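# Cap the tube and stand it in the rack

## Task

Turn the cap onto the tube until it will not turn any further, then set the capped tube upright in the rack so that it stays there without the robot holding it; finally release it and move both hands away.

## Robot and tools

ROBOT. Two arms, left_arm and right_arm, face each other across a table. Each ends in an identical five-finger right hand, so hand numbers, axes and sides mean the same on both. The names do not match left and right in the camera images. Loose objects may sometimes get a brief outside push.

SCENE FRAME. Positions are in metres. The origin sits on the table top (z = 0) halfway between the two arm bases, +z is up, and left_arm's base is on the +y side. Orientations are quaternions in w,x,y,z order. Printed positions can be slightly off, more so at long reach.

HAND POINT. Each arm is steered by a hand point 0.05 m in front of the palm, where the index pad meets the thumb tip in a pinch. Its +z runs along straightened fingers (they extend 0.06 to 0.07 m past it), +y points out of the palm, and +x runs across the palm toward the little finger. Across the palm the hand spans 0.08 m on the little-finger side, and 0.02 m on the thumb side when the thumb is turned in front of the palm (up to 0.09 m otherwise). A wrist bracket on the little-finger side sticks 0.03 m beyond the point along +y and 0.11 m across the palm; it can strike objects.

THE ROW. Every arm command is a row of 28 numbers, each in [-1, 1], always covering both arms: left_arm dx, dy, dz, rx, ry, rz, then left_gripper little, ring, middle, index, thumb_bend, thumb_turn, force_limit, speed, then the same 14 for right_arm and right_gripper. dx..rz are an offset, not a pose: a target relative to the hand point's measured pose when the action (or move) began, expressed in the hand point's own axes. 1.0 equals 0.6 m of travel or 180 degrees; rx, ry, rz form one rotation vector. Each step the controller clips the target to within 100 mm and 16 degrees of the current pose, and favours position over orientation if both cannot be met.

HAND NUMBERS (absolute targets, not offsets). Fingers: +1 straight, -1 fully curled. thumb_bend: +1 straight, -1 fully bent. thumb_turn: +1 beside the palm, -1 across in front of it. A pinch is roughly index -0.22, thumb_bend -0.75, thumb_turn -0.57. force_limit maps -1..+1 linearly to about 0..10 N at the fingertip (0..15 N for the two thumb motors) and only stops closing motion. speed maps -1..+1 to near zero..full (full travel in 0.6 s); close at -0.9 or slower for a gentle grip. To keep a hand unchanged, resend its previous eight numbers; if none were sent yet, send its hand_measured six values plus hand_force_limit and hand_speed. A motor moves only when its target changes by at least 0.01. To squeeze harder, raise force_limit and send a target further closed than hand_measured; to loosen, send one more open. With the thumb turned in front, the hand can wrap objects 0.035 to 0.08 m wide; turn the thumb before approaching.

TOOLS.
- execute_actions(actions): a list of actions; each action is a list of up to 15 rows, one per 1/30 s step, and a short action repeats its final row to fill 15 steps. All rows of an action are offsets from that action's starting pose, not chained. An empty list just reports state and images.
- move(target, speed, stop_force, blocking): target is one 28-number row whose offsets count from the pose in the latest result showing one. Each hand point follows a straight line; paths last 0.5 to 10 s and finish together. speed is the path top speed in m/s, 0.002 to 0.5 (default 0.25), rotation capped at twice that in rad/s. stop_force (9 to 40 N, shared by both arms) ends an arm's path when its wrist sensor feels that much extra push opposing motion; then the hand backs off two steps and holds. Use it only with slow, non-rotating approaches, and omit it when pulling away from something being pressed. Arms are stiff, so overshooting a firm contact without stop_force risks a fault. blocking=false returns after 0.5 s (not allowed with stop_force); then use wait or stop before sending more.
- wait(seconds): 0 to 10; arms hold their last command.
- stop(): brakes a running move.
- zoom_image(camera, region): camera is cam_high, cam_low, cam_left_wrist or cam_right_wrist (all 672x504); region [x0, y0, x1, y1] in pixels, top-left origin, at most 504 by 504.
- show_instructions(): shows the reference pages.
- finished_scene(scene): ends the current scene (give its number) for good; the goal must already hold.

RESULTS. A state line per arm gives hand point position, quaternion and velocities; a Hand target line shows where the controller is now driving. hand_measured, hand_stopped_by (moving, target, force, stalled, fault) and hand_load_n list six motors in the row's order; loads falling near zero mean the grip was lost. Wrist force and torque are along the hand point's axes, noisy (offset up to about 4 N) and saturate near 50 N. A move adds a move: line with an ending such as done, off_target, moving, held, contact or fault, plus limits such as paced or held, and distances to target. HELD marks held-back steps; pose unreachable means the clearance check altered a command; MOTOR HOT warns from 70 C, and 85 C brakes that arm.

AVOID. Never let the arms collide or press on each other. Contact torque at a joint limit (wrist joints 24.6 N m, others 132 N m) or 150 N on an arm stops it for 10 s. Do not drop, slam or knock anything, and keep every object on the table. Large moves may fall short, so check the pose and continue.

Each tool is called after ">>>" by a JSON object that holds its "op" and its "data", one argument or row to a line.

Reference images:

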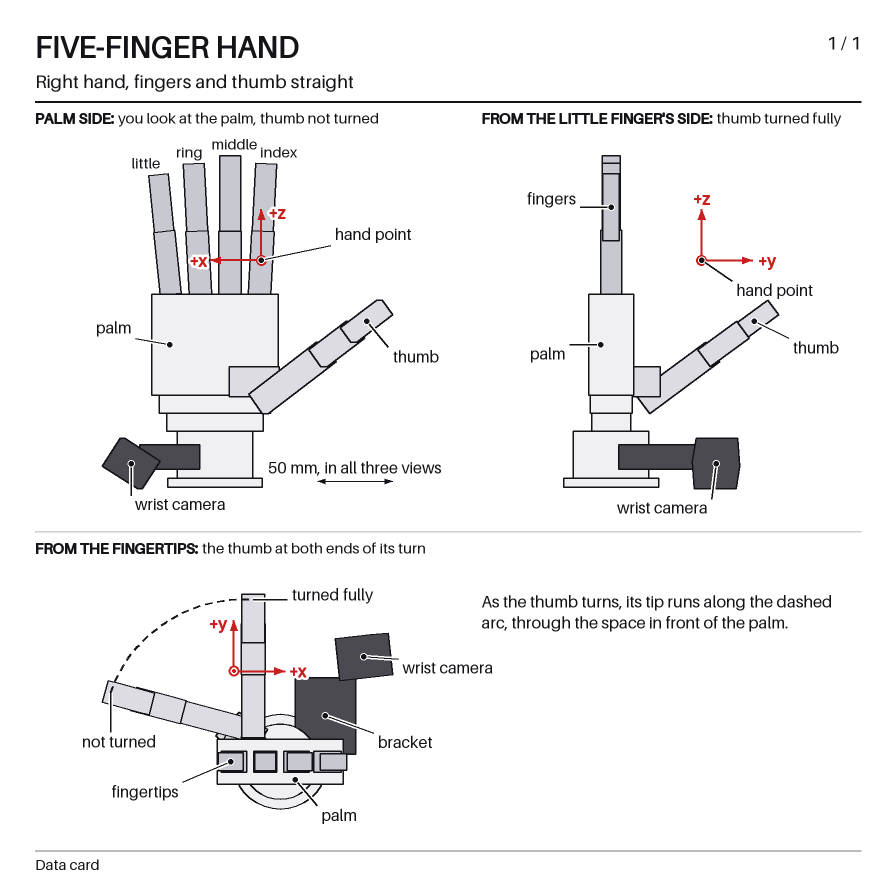

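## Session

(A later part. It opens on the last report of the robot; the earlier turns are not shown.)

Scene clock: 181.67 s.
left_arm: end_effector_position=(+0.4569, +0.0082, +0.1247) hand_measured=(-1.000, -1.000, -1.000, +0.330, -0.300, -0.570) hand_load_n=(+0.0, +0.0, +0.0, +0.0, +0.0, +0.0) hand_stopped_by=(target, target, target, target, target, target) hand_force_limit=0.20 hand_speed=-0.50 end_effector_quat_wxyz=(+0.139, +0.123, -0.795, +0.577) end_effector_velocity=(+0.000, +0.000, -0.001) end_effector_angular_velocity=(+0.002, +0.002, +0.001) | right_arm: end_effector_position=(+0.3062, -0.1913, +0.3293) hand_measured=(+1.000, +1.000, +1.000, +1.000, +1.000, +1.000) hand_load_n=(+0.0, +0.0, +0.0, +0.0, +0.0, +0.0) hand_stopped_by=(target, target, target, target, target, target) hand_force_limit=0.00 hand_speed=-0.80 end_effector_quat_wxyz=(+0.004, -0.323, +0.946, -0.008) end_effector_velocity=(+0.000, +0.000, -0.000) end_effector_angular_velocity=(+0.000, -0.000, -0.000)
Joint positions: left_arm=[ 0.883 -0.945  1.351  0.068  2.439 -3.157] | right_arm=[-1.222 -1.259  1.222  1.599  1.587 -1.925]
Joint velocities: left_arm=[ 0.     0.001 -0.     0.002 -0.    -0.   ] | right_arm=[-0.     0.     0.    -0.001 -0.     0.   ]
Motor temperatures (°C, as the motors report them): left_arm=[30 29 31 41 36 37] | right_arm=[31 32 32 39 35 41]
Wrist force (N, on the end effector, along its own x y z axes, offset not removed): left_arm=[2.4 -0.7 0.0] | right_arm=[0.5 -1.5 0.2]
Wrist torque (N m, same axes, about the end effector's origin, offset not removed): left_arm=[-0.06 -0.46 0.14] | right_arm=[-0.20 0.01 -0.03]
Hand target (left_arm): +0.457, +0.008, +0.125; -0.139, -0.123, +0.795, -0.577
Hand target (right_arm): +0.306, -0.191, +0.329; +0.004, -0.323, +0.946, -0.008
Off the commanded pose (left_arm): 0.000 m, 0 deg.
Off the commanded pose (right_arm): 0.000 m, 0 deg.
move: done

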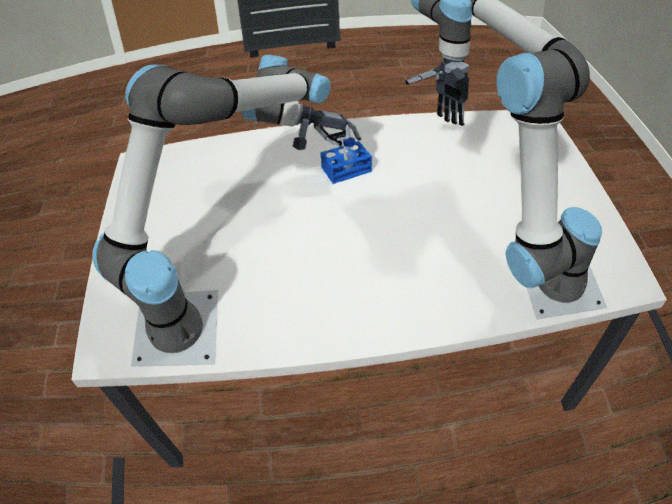

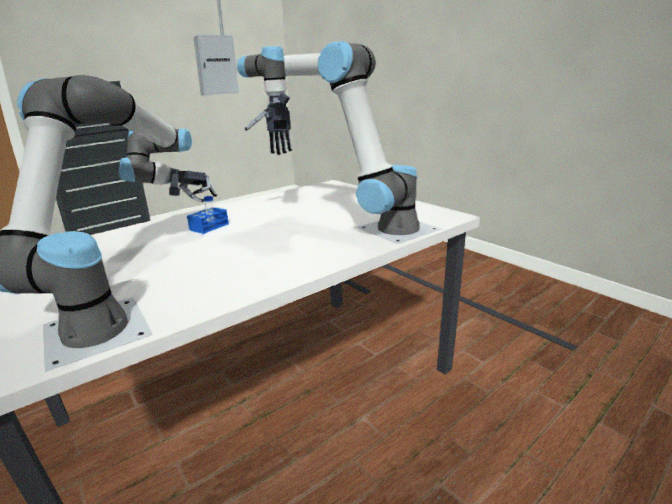

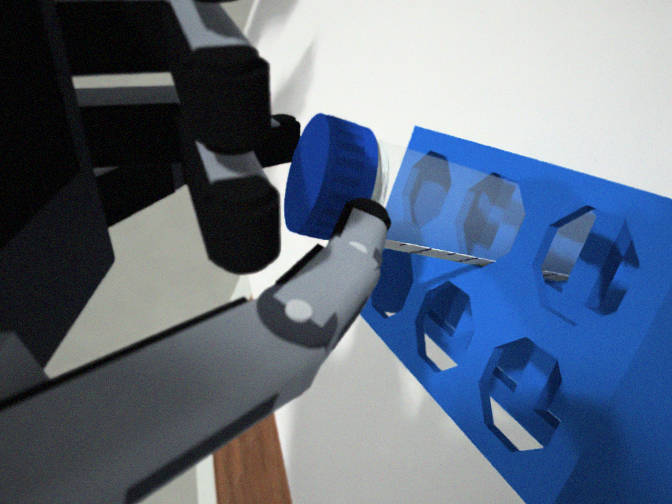

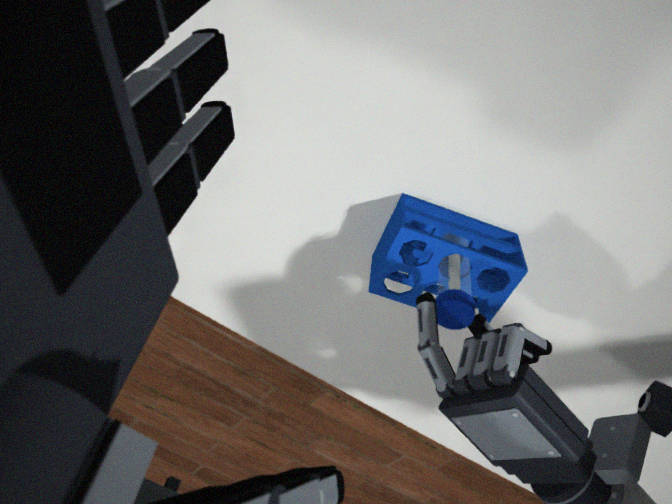

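>>> {"op": "move", "data": {
  "target": [0.012,0.004,0.003,0.08,-0.196,-0.066,-1,-1,-1,0.33,-0.3,-0.57,0.2,-0.5,0,0,0,0,0,0,1,1,1,1,1,1,0,-0.8]
}}

>>> {"op": "move", "data": {
  "target": [0.014,0.0035,0.007,0.08,-0.196,-0.066,-1,-1,-1,0.33,-0.3,-0.57,0.2,-0.5,0,0,0,0,0,0,1,1,1,1,1,1,0,-0.8]
}}

>>> {"op": "move", "data": {
  "target": [0,0,0,0,0,0,-1,-1,-1,-0.3,-0.52,-0.57,0.6,-0.7,0,0,0,0,0,0,1,1,1,1,1,1,0,-0.8]
}}

>>> {"op": "move", "data": {
  "target": [-0.0135,-0.005,0.004,-0.08,0.196,0.066,-1,-1,-1,-0.3,-0.52,-0.57,0.6,-0.7,0,0,0,0,0,0,1,1,1,1,1,1,0,-0.8],
  "speed": 0.15
}}

>>> {"op": "move", "data": {
  "target": [-0.0135,-0.005,0.004,-0.08,0.196,0.066,-1,-1,-1,-0.3,-0.52,-0.57,0.6,-0.7,0,0,0,0,0,0,1,1,1,1,1,1,0,-0.8],
  "speed": 0.15
}}

>>> {"op": "zoom_image", "data": {
  "camera": "cam_right_wrist",
  "region": [380,230,540,370]
}}

Scene clock: 194.37 s.
left_arm: end_effector_position=(+0.4492, +0.0073, +0.1246) hand_measured=(-1.000, -1.000, -1.000, +0.330, -0.300, -0.570) hand_load_n=(+0.0, +0.0, +0.0, +0.0, +0.0, +0.0) hand_stopped_by=(target, target, target, target, target, target) hand_force_limit=0.20 hand_speed=-0.50 end_effector_quat_wxyz=(-0.066, +0.387, -0.706, +0.589) end_effector_velocity=(+0.001, +0.001, -0.000) end_effector_angular_velocity=(+0.002, -0.000, +0.013) | right_arm: end_effector_position=(+0.3062, -0.1913, +0.3293) hand_measured=(+1.000, +1.000, +1.000, +1.000, +1.000, +1.000) hand_load_n=(+0.0, +0.0, +0.0, +0.0, +0.0, +0.0) hand_stopped_by=(target, target, target, target, target, target) hand_force_limit=0.00 hand_speed=-0.80 end_effector_quat_wxyz=(+0.004, -0.323, +0.946, -0.008) end_effector_velocity=(-0.000, +0.001, +0.000) end_effector_angular_velocity=(+0.000, -0.000, +0.002)
Joint positions: left_arm=[ 0.603 -1.2    1.736 -0.234  1.523 -3.547] | right_arm=[-1.222 -1.259  1.222  1.599  1.587 -1.925]
Joint velocities: left_arm=[-0.003 -0.001  0.001  0.001 -0.016 -0.004] | right_arm=[ 0.002 -0.     0.    -0.     0.    -0.   ]
Motor temperatures (°C, as the motors report them): left_arm=[30 29 31 41 36 37] | right_arm=[31 32 32 39 35 41]
Wrist force (N, on the end effector, along its own x y z axes, offset not removed): left_arm=[2.2 0.6 0.2] | right_arm=[0.5 -0.6 -0.9]
Wrist torque (N m, same axes, about the end effector's origin, offset not removed): left_arm=[0.21 -0.55 0.21] | right_arm=[0.04 0.00 -0.01]
Hand target (left_arm): +0.449, +0.007, +0.125; +0.066, -0.388, +0.706, -0.589
Hand target (right_arm): +0.306, -0.191, +0.329; +0.004, -0.323, +0.946, -0.008
Off the commanded pose (left_arm): 0.000 m, 0 deg.
Off the commanded pose (right_arm): 0.000 m, 0 deg.
move: done

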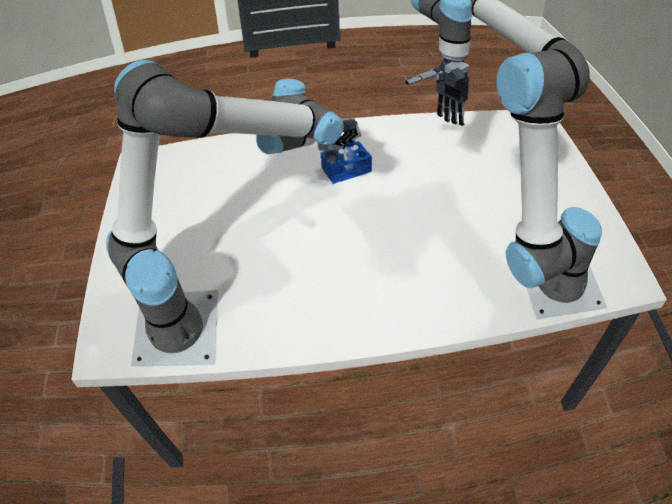

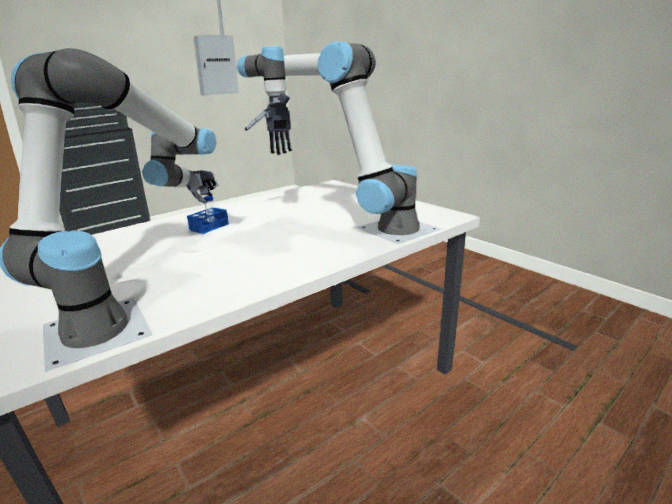

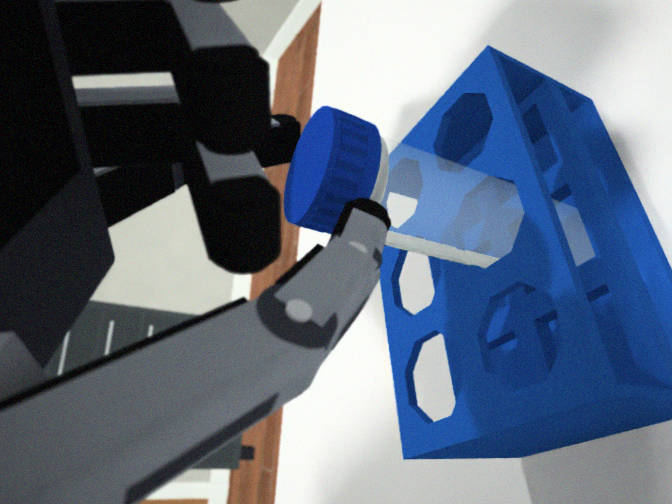

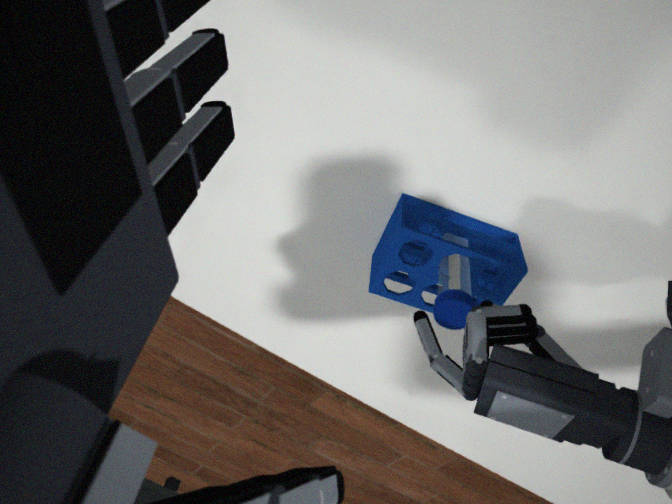

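Scene clock: 196.30 s.
left_arm: end_effector_position=(+0.4448, -0.0011, +0.1249) hand_measured=(-1.000, -1.000, -1.000, +0.330, -0.300, -0.570) hand_load_n=(+0.0, +0.0, +0.0, +0.0, +0.0, +0.0) hand_stopped_by=(target, target, target, target, target, target) hand_force_limit=0.20 hand_speed=-0.50 end_effector_quat_wxyz=(-0.263, +0.605, -0.532, +0.531) end_effector_velocity=(-0.000, -0.000, -0.001) end_effector_angular_velocity=(+0.003, +0.007, +0.012) | right_arm: end_effector_position=(+0.3062, -0.1913, +0.3293) hand_measured=(+1.000, +1.000, +1.000, +1.000, +1.000, +1.000) hand_load_n=(+0.0, +0.0, +0.0, +0.0, +0.0, +0.0) hand_stopped_by=(target, target, target, target, target, target) hand_force_limit=0.00 hand_speed=-0.80 end_effector_quat_wxyz=(+0.004, -0.323, +0.946, -0.008) end_effector_velocity=(-0.000, -0.000, +0.000) end_effector_angular_velocity=(+0.000, -0.000, -0.000)
Joint positions: left_arm=[ 0.327 -1.044  1.523  0.059  0.619 -3.983] | right_arm=[-1.222 -1.259  1.222  1.599  1.587 -1.925]
Joint velocities: left_arm=[-0.002  0.011 -0.017  0.029 -0.009 -0.021] | right_arm=[-0.    -0.001  0.     0.     0.     0.   ]
Motor temperatures (°C, as the motors report them): left_arm=[30 29 31 41 36 37] | right_arm=[31 32 32 39 35 41]
Wrist force (N, on the end effector, along its own x y z axes, offset not removed): left_arm=[2.9 0.7 -0.2] | right_arm=[0.2 0.6 -0.4]
Wrist torque (N m, same axes, about the end effector's origin, offset not removed): left_arm=[0.19 -0.60 0.21] | right_arm=[0.14 0.17 0.03]
Hand target (left_arm): +0.445, -0.001, +0.125; -0.263, +0.605, -0.532, +0.531
Hand target (right_arm): +0.306, -0.191, +0.329; +0.004, -0.323, +0.946, -0.008
Off the commanded pose (left_arm): 0.000 m, 0 deg.
Off the commanded pose (right_arm): 0.000 m, 0 deg.
move: done

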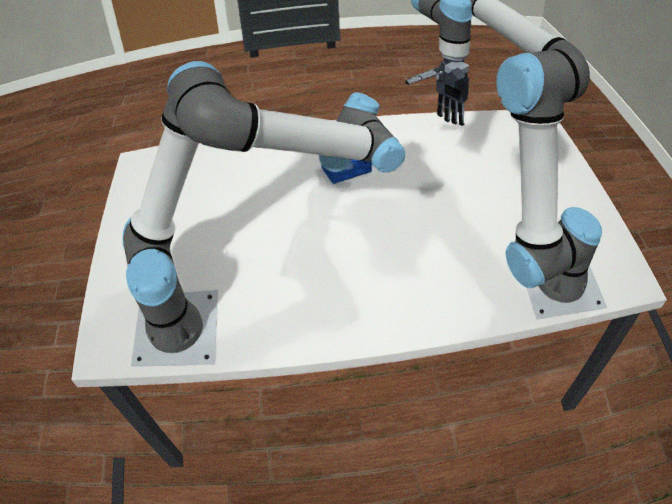

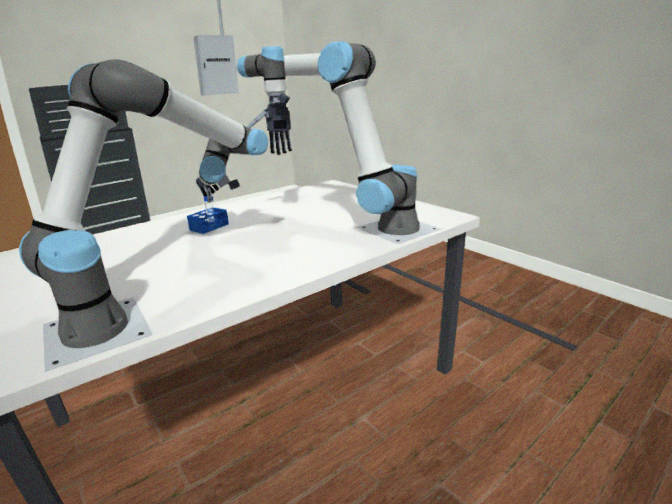

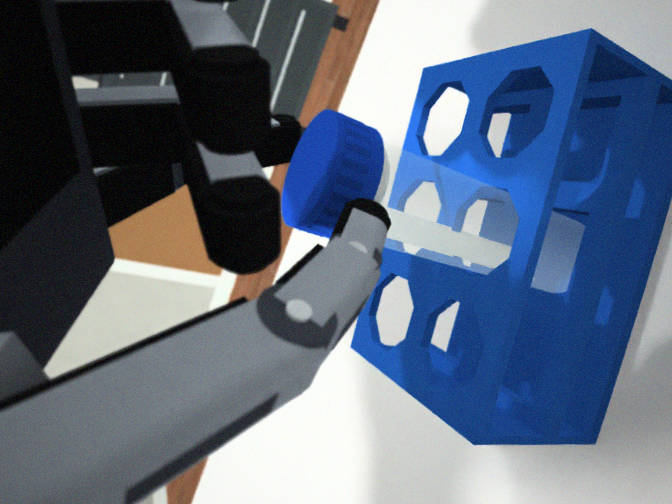

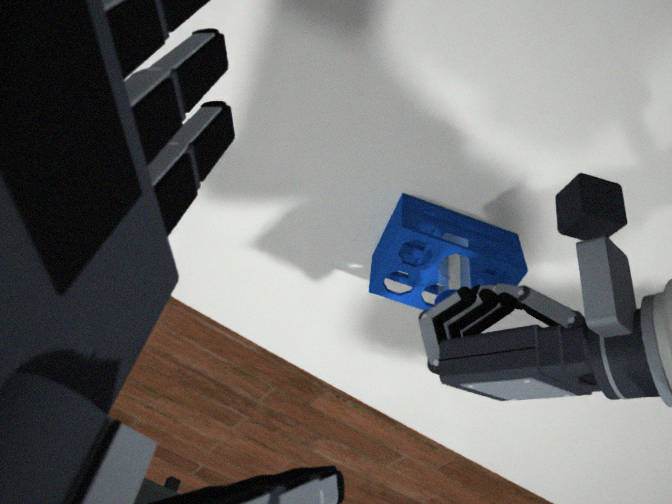

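Scene clock: 197.13 s.
left_arm: end_effector_position=(+0.4447, -0.0012, +0.1249) hand_measured=(-1.000, -1.000, -1.000, +0.174, -0.448, -0.570) hand_load_n=(+0.0, +0.0, +0.0, +14.5, +11.5, +0.0) hand_stopped_by=(target, target, target, force, force, target) hand_force_limit=0.60 hand_speed=-0.70 end_effector_quat_wxyz=(-0.263, +0.605, -0.532, +0.531) end_effector_velocity=(-0.000, +0.000, -0.000) end_effector_angular_velocity=(+0.002, +0.000, -0.000) | right_arm: end_effector_position=(+0.3062, -0.1913, +0.3293) hand_measured=(+1.000, +1.000, +1.000, +1.000, +1.000, +1.000) hand_load_n=(+0.0, +0.0, +0.0, +0.0, +0.0, +0.0) hand_stopped_by=(target, target, target, target, target, target) hand_force_limit=0.00 hand_speed=-0.80 end_effector_quat_wxyz=(+0.004, -0.323, +0.946, -0.008) end_effector_velocity=(-0.000, -0.000, -0.000) end_effector_angular_velocity=(-0.000, +0.001, -0.000)
Joint positions: left_arm=[ 0.326 -1.044  1.523  0.059  0.619 -3.983] | right_arm=[-1.222 -1.259  1.222  1.599  1.587 -1.925]
Joint velocities: left_arm=[-0.     0.001 -0.     0.001 -0.     0.   ] | right_arm=[-0.     0.     0.     0.001  0.     0.   ]
Motor temperatures (°C, as the motors report them): left_arm=[30 29 31 41 36 37] | right_arm=[31 32 32 39 35 41]
Wrist force (N, on the end effector, along its own x y z axes, offset not removed): left_arm=[2.2 1.5 0.1] | right_arm=[-0.5 0.2 2.3]
Wrist torque (N m, same axes, about the end effector's origin, offset not removed): left_arm=[0.36 -0.47 0.27] | right_arm=[-0.06 0.09 -0.03]
Hand target (left_arm): +0.445, -0.001, +0.125; -0.263, +0.605, -0.532, +0.531
Hand target (right_arm): +0.306, -0.191, +0.329; +0.004, -0.323, +0.946, -0.008
Off the commanded pose (left_arm): 0.000 m, 0 deg.
Off the commanded pose (right_arm): 0.000 m, 0 deg.
move: done

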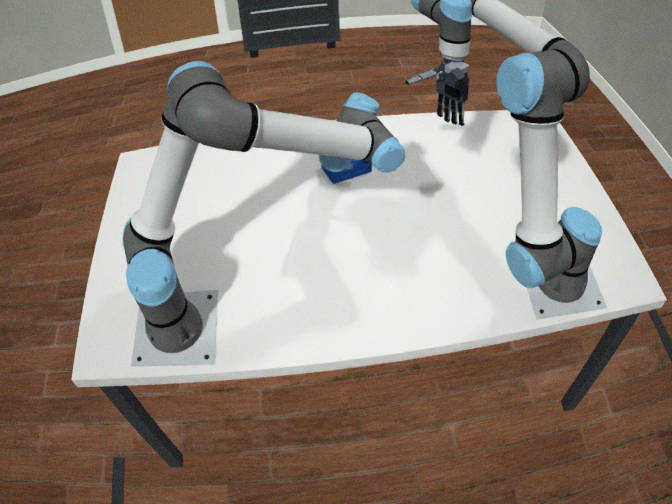

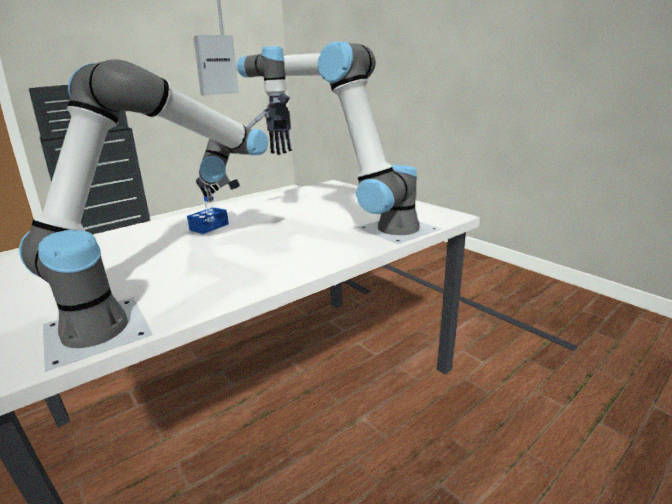

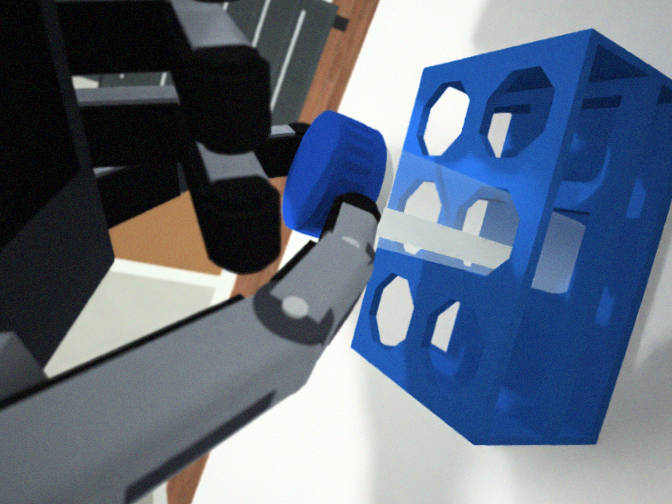

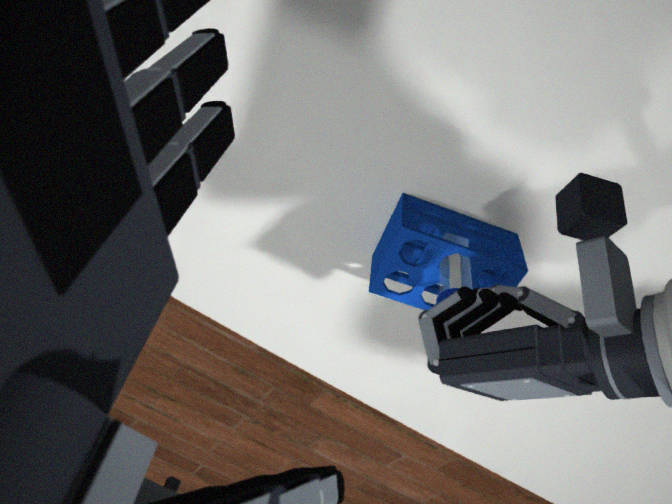

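Scene clock: 199.90 s.
left_arm: end_effector_position=(+0.4491, +0.0065, +0.1236) hand_measured=(-1.000, -1.000, -1.000, +0.174, -0.448, -0.570) hand_load_n=(+0.0, +0.0, +0.0, +16.0, +9.0, -1.0) hand_stopped_by=(target, target, target, force, force, target) hand_force_limit=0.60 hand_speed=-0.70 end_effector_quat_wxyz=(-0.066, +0.387, -0.706, +0.590) end_effector_velocity=(-0.001, +0.000, -0.002) end_effector_angular_velocity=(+0.004, +0.004, -0.013) | right_arm: end_effector_position=(+0.3062, -0.1913, +0.3293) hand_measured=(+1.000, +1.000, +1.000, +1.000, +1.000, +1.000) hand_load_n=(+0.0, +0.0, +0.0, +0.0, +0.0, +0.0) hand_stopped_by=(target, target, target, target, target, target) hand_force_limit=0.00 hand_speed=-0.80 end_effector_quat_wxyz=(+0.004, -0.323, +0.946, -0.008) end_effector_velocity=(+0.000, -0.000, -0.000) end_effector_angular_velocity=(-0.000, +0.000, -0.001)
Joint positions: left_arm=[ 0.601 -1.198  1.736 -0.237  1.522 -3.546] | right_arm=[-1.222 -1.259  1.222  1.599  1.587 -1.925]
Joint velocities: left_arm=[ 0.006  0.003 -0.003  0.004  0.018  0.005] | right_arm=[-0.001  0.     0.     0.    -0.     0.   ]
Motor temperatures (°C, as the motors report them): left_arm=[30 29 31 41 36 37] | right_arm=[31 32 32 39 35 41]
Wrist force (N, on the end effector, along its own x y z axes, offset not removed): left_arm=[5.3 -7.1 -0.4] | right_arm=[-0.3 0.8 0.0]
Wrist torque (N m, same axes, about the end effector's origin, offset not removed): left_arm=[0.18 -0.49 0.20] | right_arm=[0.25 0.14 -0.06]
Hand target (left_arm): +0.449, +0.007, +0.124; +0.066, -0.386, +0.706, -0.590
Hand target (right_arm): +0.306, -0.191, +0.329; +0.004, -0.323, +0.946, -0.008
Off the commanded pose (left_arm): 0.000 m, 0 deg.
Off the commanded pose (right_arm): 0.000 m, 0 deg.
move: done

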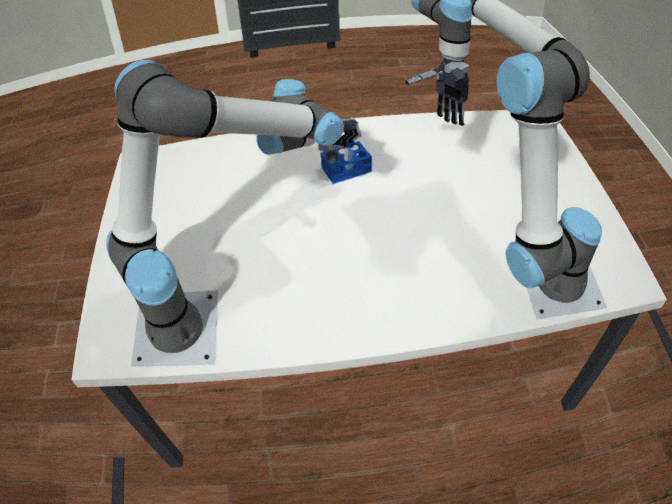

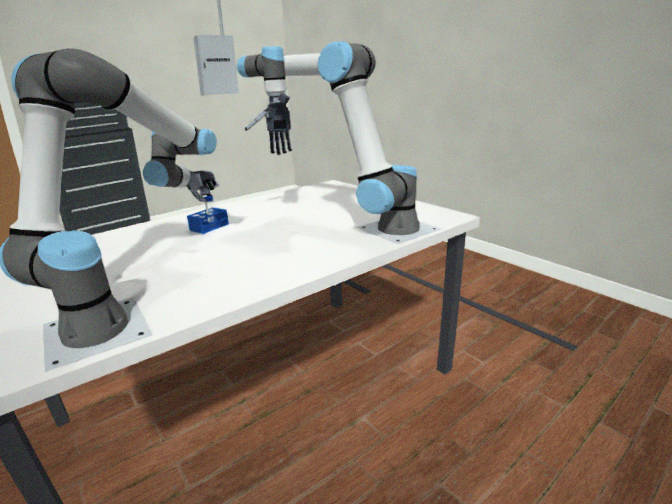

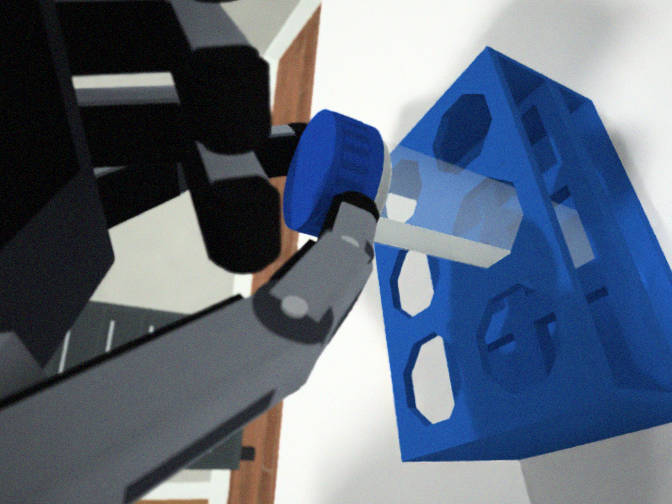

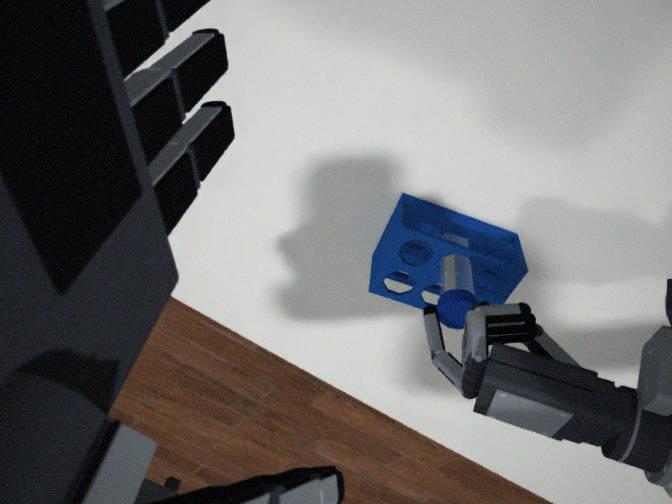

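Scene clock: 202.67 s.
left_arm: end_effector_position=(+0.4573, +0.0095, +0.1227) hand_measured=(-1.000, -1.000, -1.000, +0.174, -0.448, -0.570) hand_load_n=(+0.0, +0.0, +0.0, +15.0, +9.0, -1.5) hand_stopped_by=(target, target, target, force, force, target) hand_force_limit=0.60 hand_speed=-0.70 end_effector_quat_wxyz=(+0.138, +0.123, -0.795, +0.578) end_effector_velocity=(+0.000, -0.000, -0.000) end_effector_angular_velocity=(+0.004, +0.000, -0.015) | right_arm: end_effector_position=(+0.3062, -0.1913, +0.3293) hand_measured=(+1.000, +1.000, +1.000, +1.000, +1.000, +1.000) hand_load_n=(+0.0, +0.0, +0.0, +0.0, +0.0, +0.0) hand_stopped_by=(target, target, target, target, target, target) hand_force_limit=0.00 hand_speed=-0.80 end_effector_quat_wxyz=(+0.004, -0.323, +0.946, -0.008) end_effector_velocity=(+0.000, +0.000, -0.000) end_effector_angular_velocity=(+0.000, -0.001, -0.000)
Joint positions: left_arm=[ 0.885 -0.943  1.356  0.062  2.441 -3.156] | right_arm=[-1.222 -1.259  1.222  1.599  1.587 -1.925]
Joint velocities: left_arm=[ 0.002  0.011 -0.019  0.024  0.014  0.016] | right_arm=[ 0.     0.     0.    -0.001 -0.     0.   ]
Motor temperatures (°C, as the motors report them): left_arm=[30 29 31 41 36 37] | right_arm=[31 32 32 39 35 41]
Wrist force (N, on the end effector, along its own x y z axes, offset not removed): left_arm=[5.7 -5.8 -1.2] | right_arm=[-1.0 0.3 0.8]
Wrist torque (N m, same axes, about the end effector's origin, offset not removed): left_arm=[0.28 -0.56 0.23] | right_arm=[0.10 0.26 -0.05]
Hand target (left_arm): +0.457, +0.009, +0.123; -0.139, -0.122, +0.795, -0.577
Hand target (right_arm): +0.306, -0.191, +0.329; +0.004, -0.323, +0.946, -0.008
Off the commanded pose (left_arm): 0.000 m, 0 deg.
Off the commanded pose (right_arm): 0.000 m, 0 deg.
move: done

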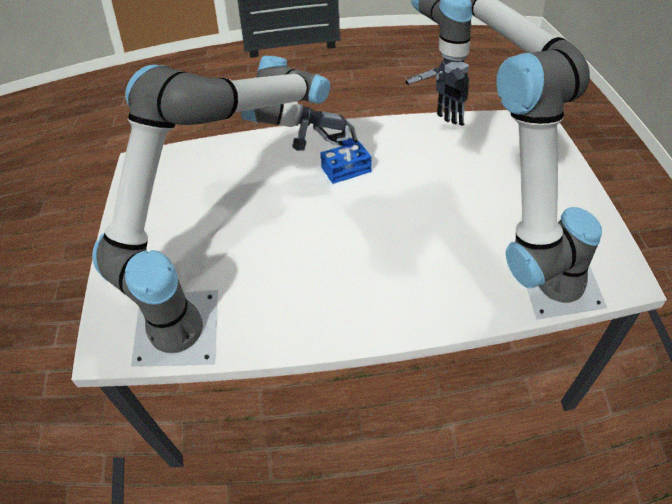

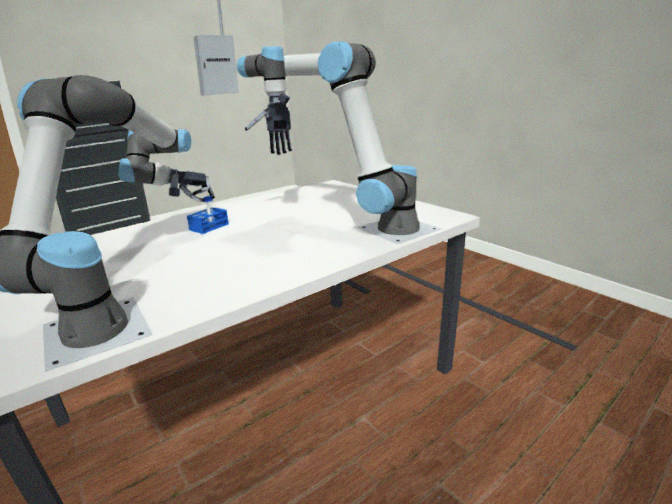

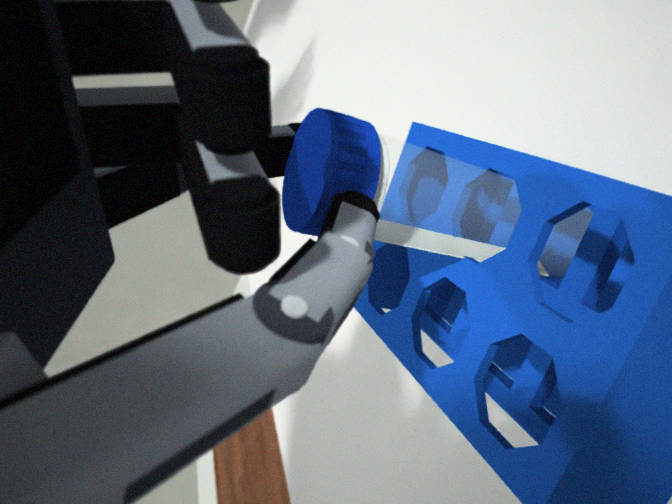

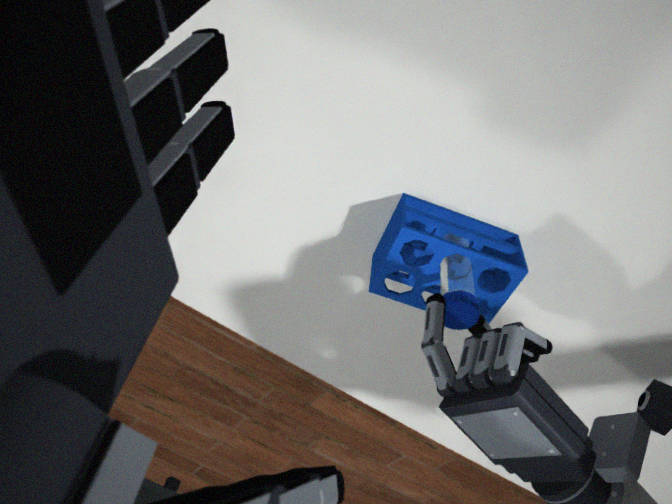

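Region (380, 230, 540, 370) of cam_right_wrist's 672x504 image, scaled by 3.150, with more detail than that image has; it fills the top 441 rows of this view, and the rest is white.

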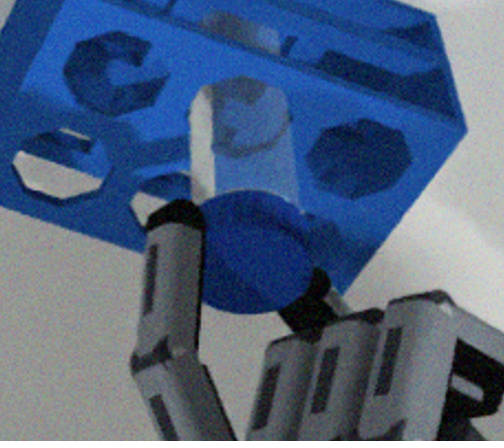

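>>> {"op": "execute_actions", "data": {
  "actions": []
}}

Scene clock: 215.50 s.
left_arm: end_effector_position=(+0.4574, +0.0094, +0.1227) hand_measured=(-1.000, -1.000, -1.000, +0.174, -0.448, -0.570) hand_load_n=(+0.0, +0.0, +0.0, +15.0, +9.0, -1.5) hand_stopped_by=(target, target, target, force, force, target) hand_force_limit=0.60 hand_speed=-0.70 end_effector_quat_wxyz=(+0.139, +0.122, -0.795, +0.577) end_effector_velocity=(-0.001, +0.000, -0.000) end_effector_angular_velocity=(+0.001, +0.001, -0.000) | right_arm: end_effector_position=(+0.3062, -0.1913, +0.3293) hand_measured=(+1.000, +1.000, +1.000, +1.000, +1.000, +1.000) hand_load_n=(+0.0, +0.0, +0.0, +0.0, +0.0, +0.0) hand_stopped_by=(target, target, target, target, target, target) hand_force_limit=0.00 hand_speed=-0.80 end_effector_quat_wxyz=(+0.004, -0.323, +0.946, -0.008) end_effector_velocity=(+0.000, -0.000, -0.000) end_effector_angular_velocity=(-0.000, +0.001, -0.001)
Joint positions: left_arm=[ 0.885 -0.942  1.354  0.065  2.442 -3.154] | right_arm=[-1.222 -1.259  1.222  1.599  1.587 -1.925]
Joint velocities: left_arm=[-0.     0.     0.001  0.001 -0.     0.   ] | right_arm=[-0.001  0.    -0.     0.    -0.     0.001]
Motor temperatures (°C, as the motors report them): left_arm=[30 29 31 41 36 37] | right_arm=[31 32 32 39 35 41]
Wrist force (N, on the end effector, along its own x y z axes, offset not removed): left_arm=[4.4 -4.1 -1.0] | right_arm=[-0.4 2.8 0.8]
Wrist torque (N m, same axes, about the end effector's origin, offset not removed): left_arm=[0.46 -0.43 0.29] | right_arm=[0.41 0.26 -0.02]
Hand target (left_arm): +0.457, +0.009, +0.123; -0.139, -0.122, +0.795, -0.577
Hand target (right_arm): +0.306, -0.191, +0.329; +0.004, -0.323, +0.946, -0.008
Off the commanded pose (left_arm): 0.000 m, 0 deg.
Off the commanded pose (right_arm): 0.000 m, 0 deg.

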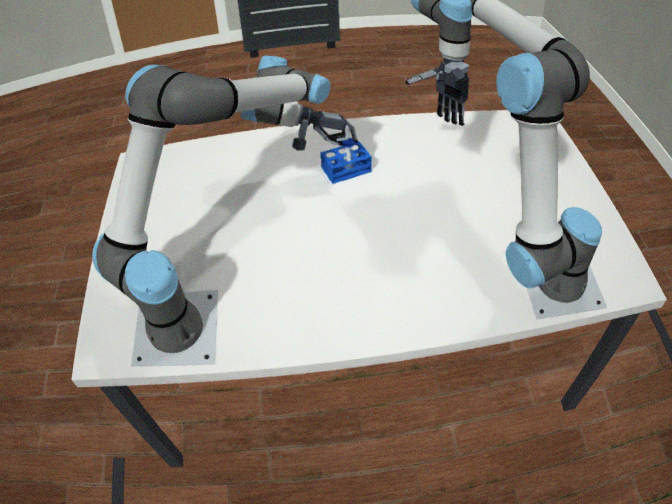

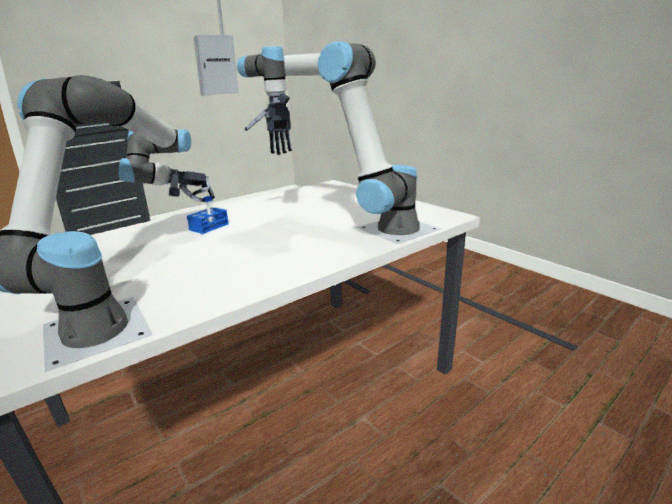

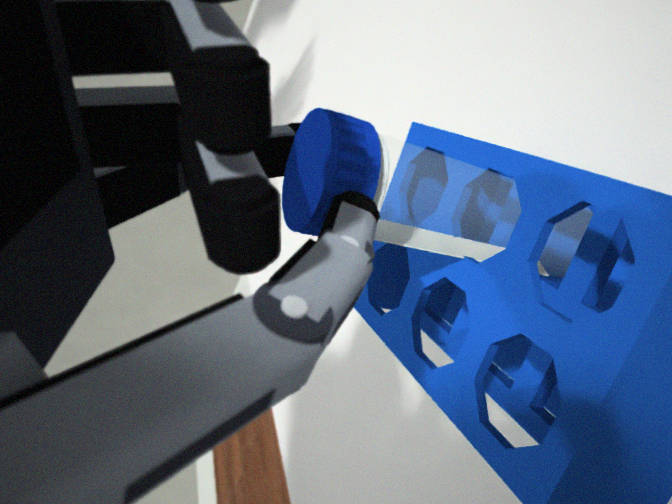

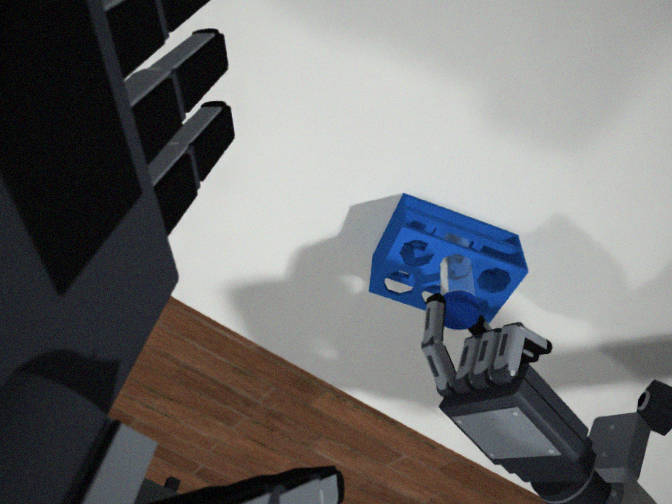

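>>> {"op": "move", "data": {
  "target": [0.012,-0.029,-0.01,0,0,0,-1,-1,-1,-0.3,-0.52,-0.57,0.6,-0.7,0,0,0,0,0,0,1,1,1,1,1,1,0,-0.8],
  "speed": 0.02
}}

Scene clock: 223.10 s.
left_arm: end_effector_position=(+0.4573, +0.0096, +0.1422) hand_measured=(-1.000, -1.000, -1.000, +0.174, -0.448, -0.570) hand_load_n=(+0.0, +0.0, +0.0, +13.0, +11.0, +0.0) hand_stopped_by=(target, target, target, force, force, target) hand_force_limit=0.60 hand_speed=-0.70 end_effector_quat_wxyz=(+0.139, +0.122, -0.795, +0.577) end_effector_velocity=(+0.001, -0.000, +0.002) end_effector_angular_velocity=(-0.001, -0.001, +0.000) | right_arm: end_effector_position=(+0.3062, -0.1913, +0.3293) hand_measured=(+1.000, +1.000, +1.000, +1.000, +1.000, +1.000) hand_load_n=(+0.0, +0.0, +0.0, +0.0, +0.0, +0.0) hand_stopped_by=(target, target, target, target, target, target) hand_force_limit=0.00 hand_speed=-0.80 end_effector_quat_wxyz=(+0.004, -0.323, +0.946, -0.008) end_effector_velocity=(+0.000, -0.000, -0.000) end_effector_angular_velocity=(-0.000, +0.001, +0.000)
Joint positions: left_arm=[ 0.886 -0.961  1.331  0.106  2.443 -3.154] | right_arm=[-1.222 -1.259  1.222  1.599  1.587 -1.925]
Joint velocities: left_arm=[ 0.001 -0.001 -0.003  0.003 -0.     0.001] | right_arm=[-0.     0.001 -0.    -0.     0.    -0.   ]
Motor temperatures (°C, as the motors report them): left_arm=[30 29 31 41 36 37] | right_arm=[31 32 32 39 35 41]
Wrist force (N, on the end effector, along its own x y z axes, offset not removed): left_arm=[0.5 2.3 0.9] | right_arm=[-0.8 0.8 0.0]
Wrist torque (N m, same axes, about the end effector's origin, offset not removed): left_arm=[0.38 -0.16 0.20] | right_arm=[0.27 0.23 -0.02]
Hand target (left_arm): +0.457, +0.010, +0.142; -0.139, -0.122, +0.795, -0.577
Hand target (right_arm): +0.306, -0.191, +0.329; +0.004, -0.323, +0.946, -0.008
Off the commanded pose (left_arm): 0.000 m, 0 deg.
Off the commanded pose (right_arm): 0.000 m, 0 deg.
move: done

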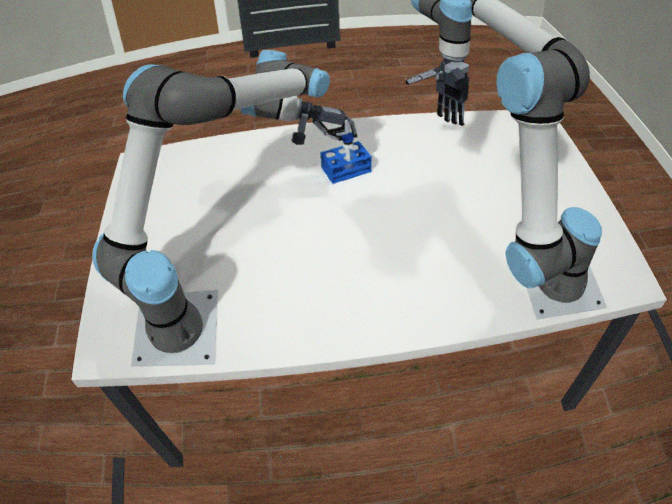

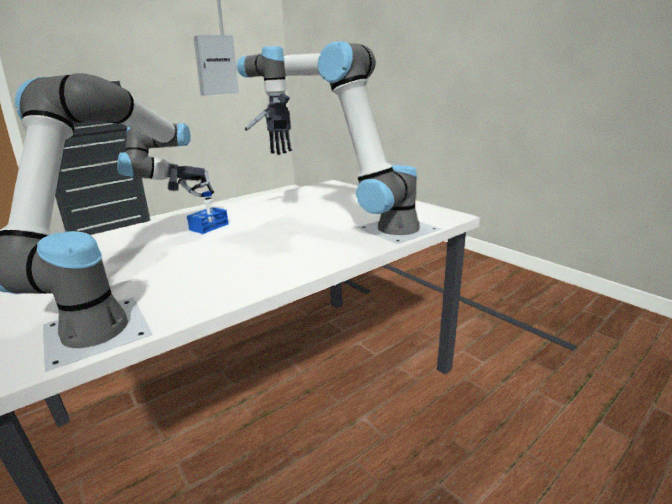

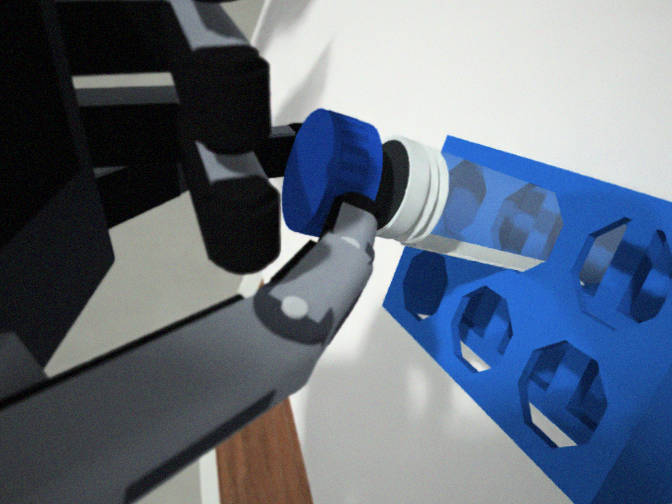

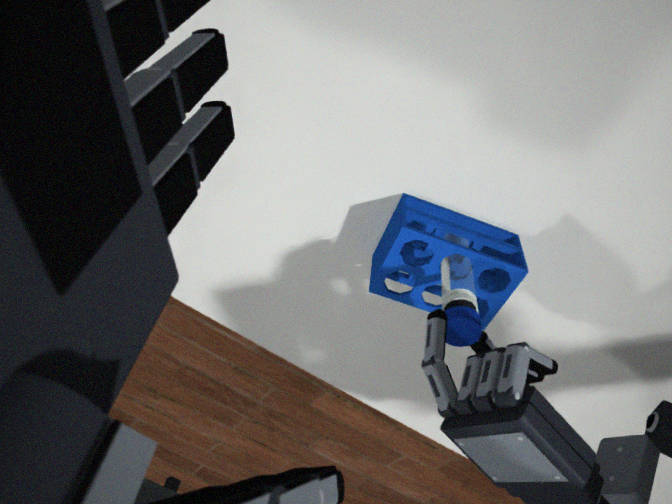

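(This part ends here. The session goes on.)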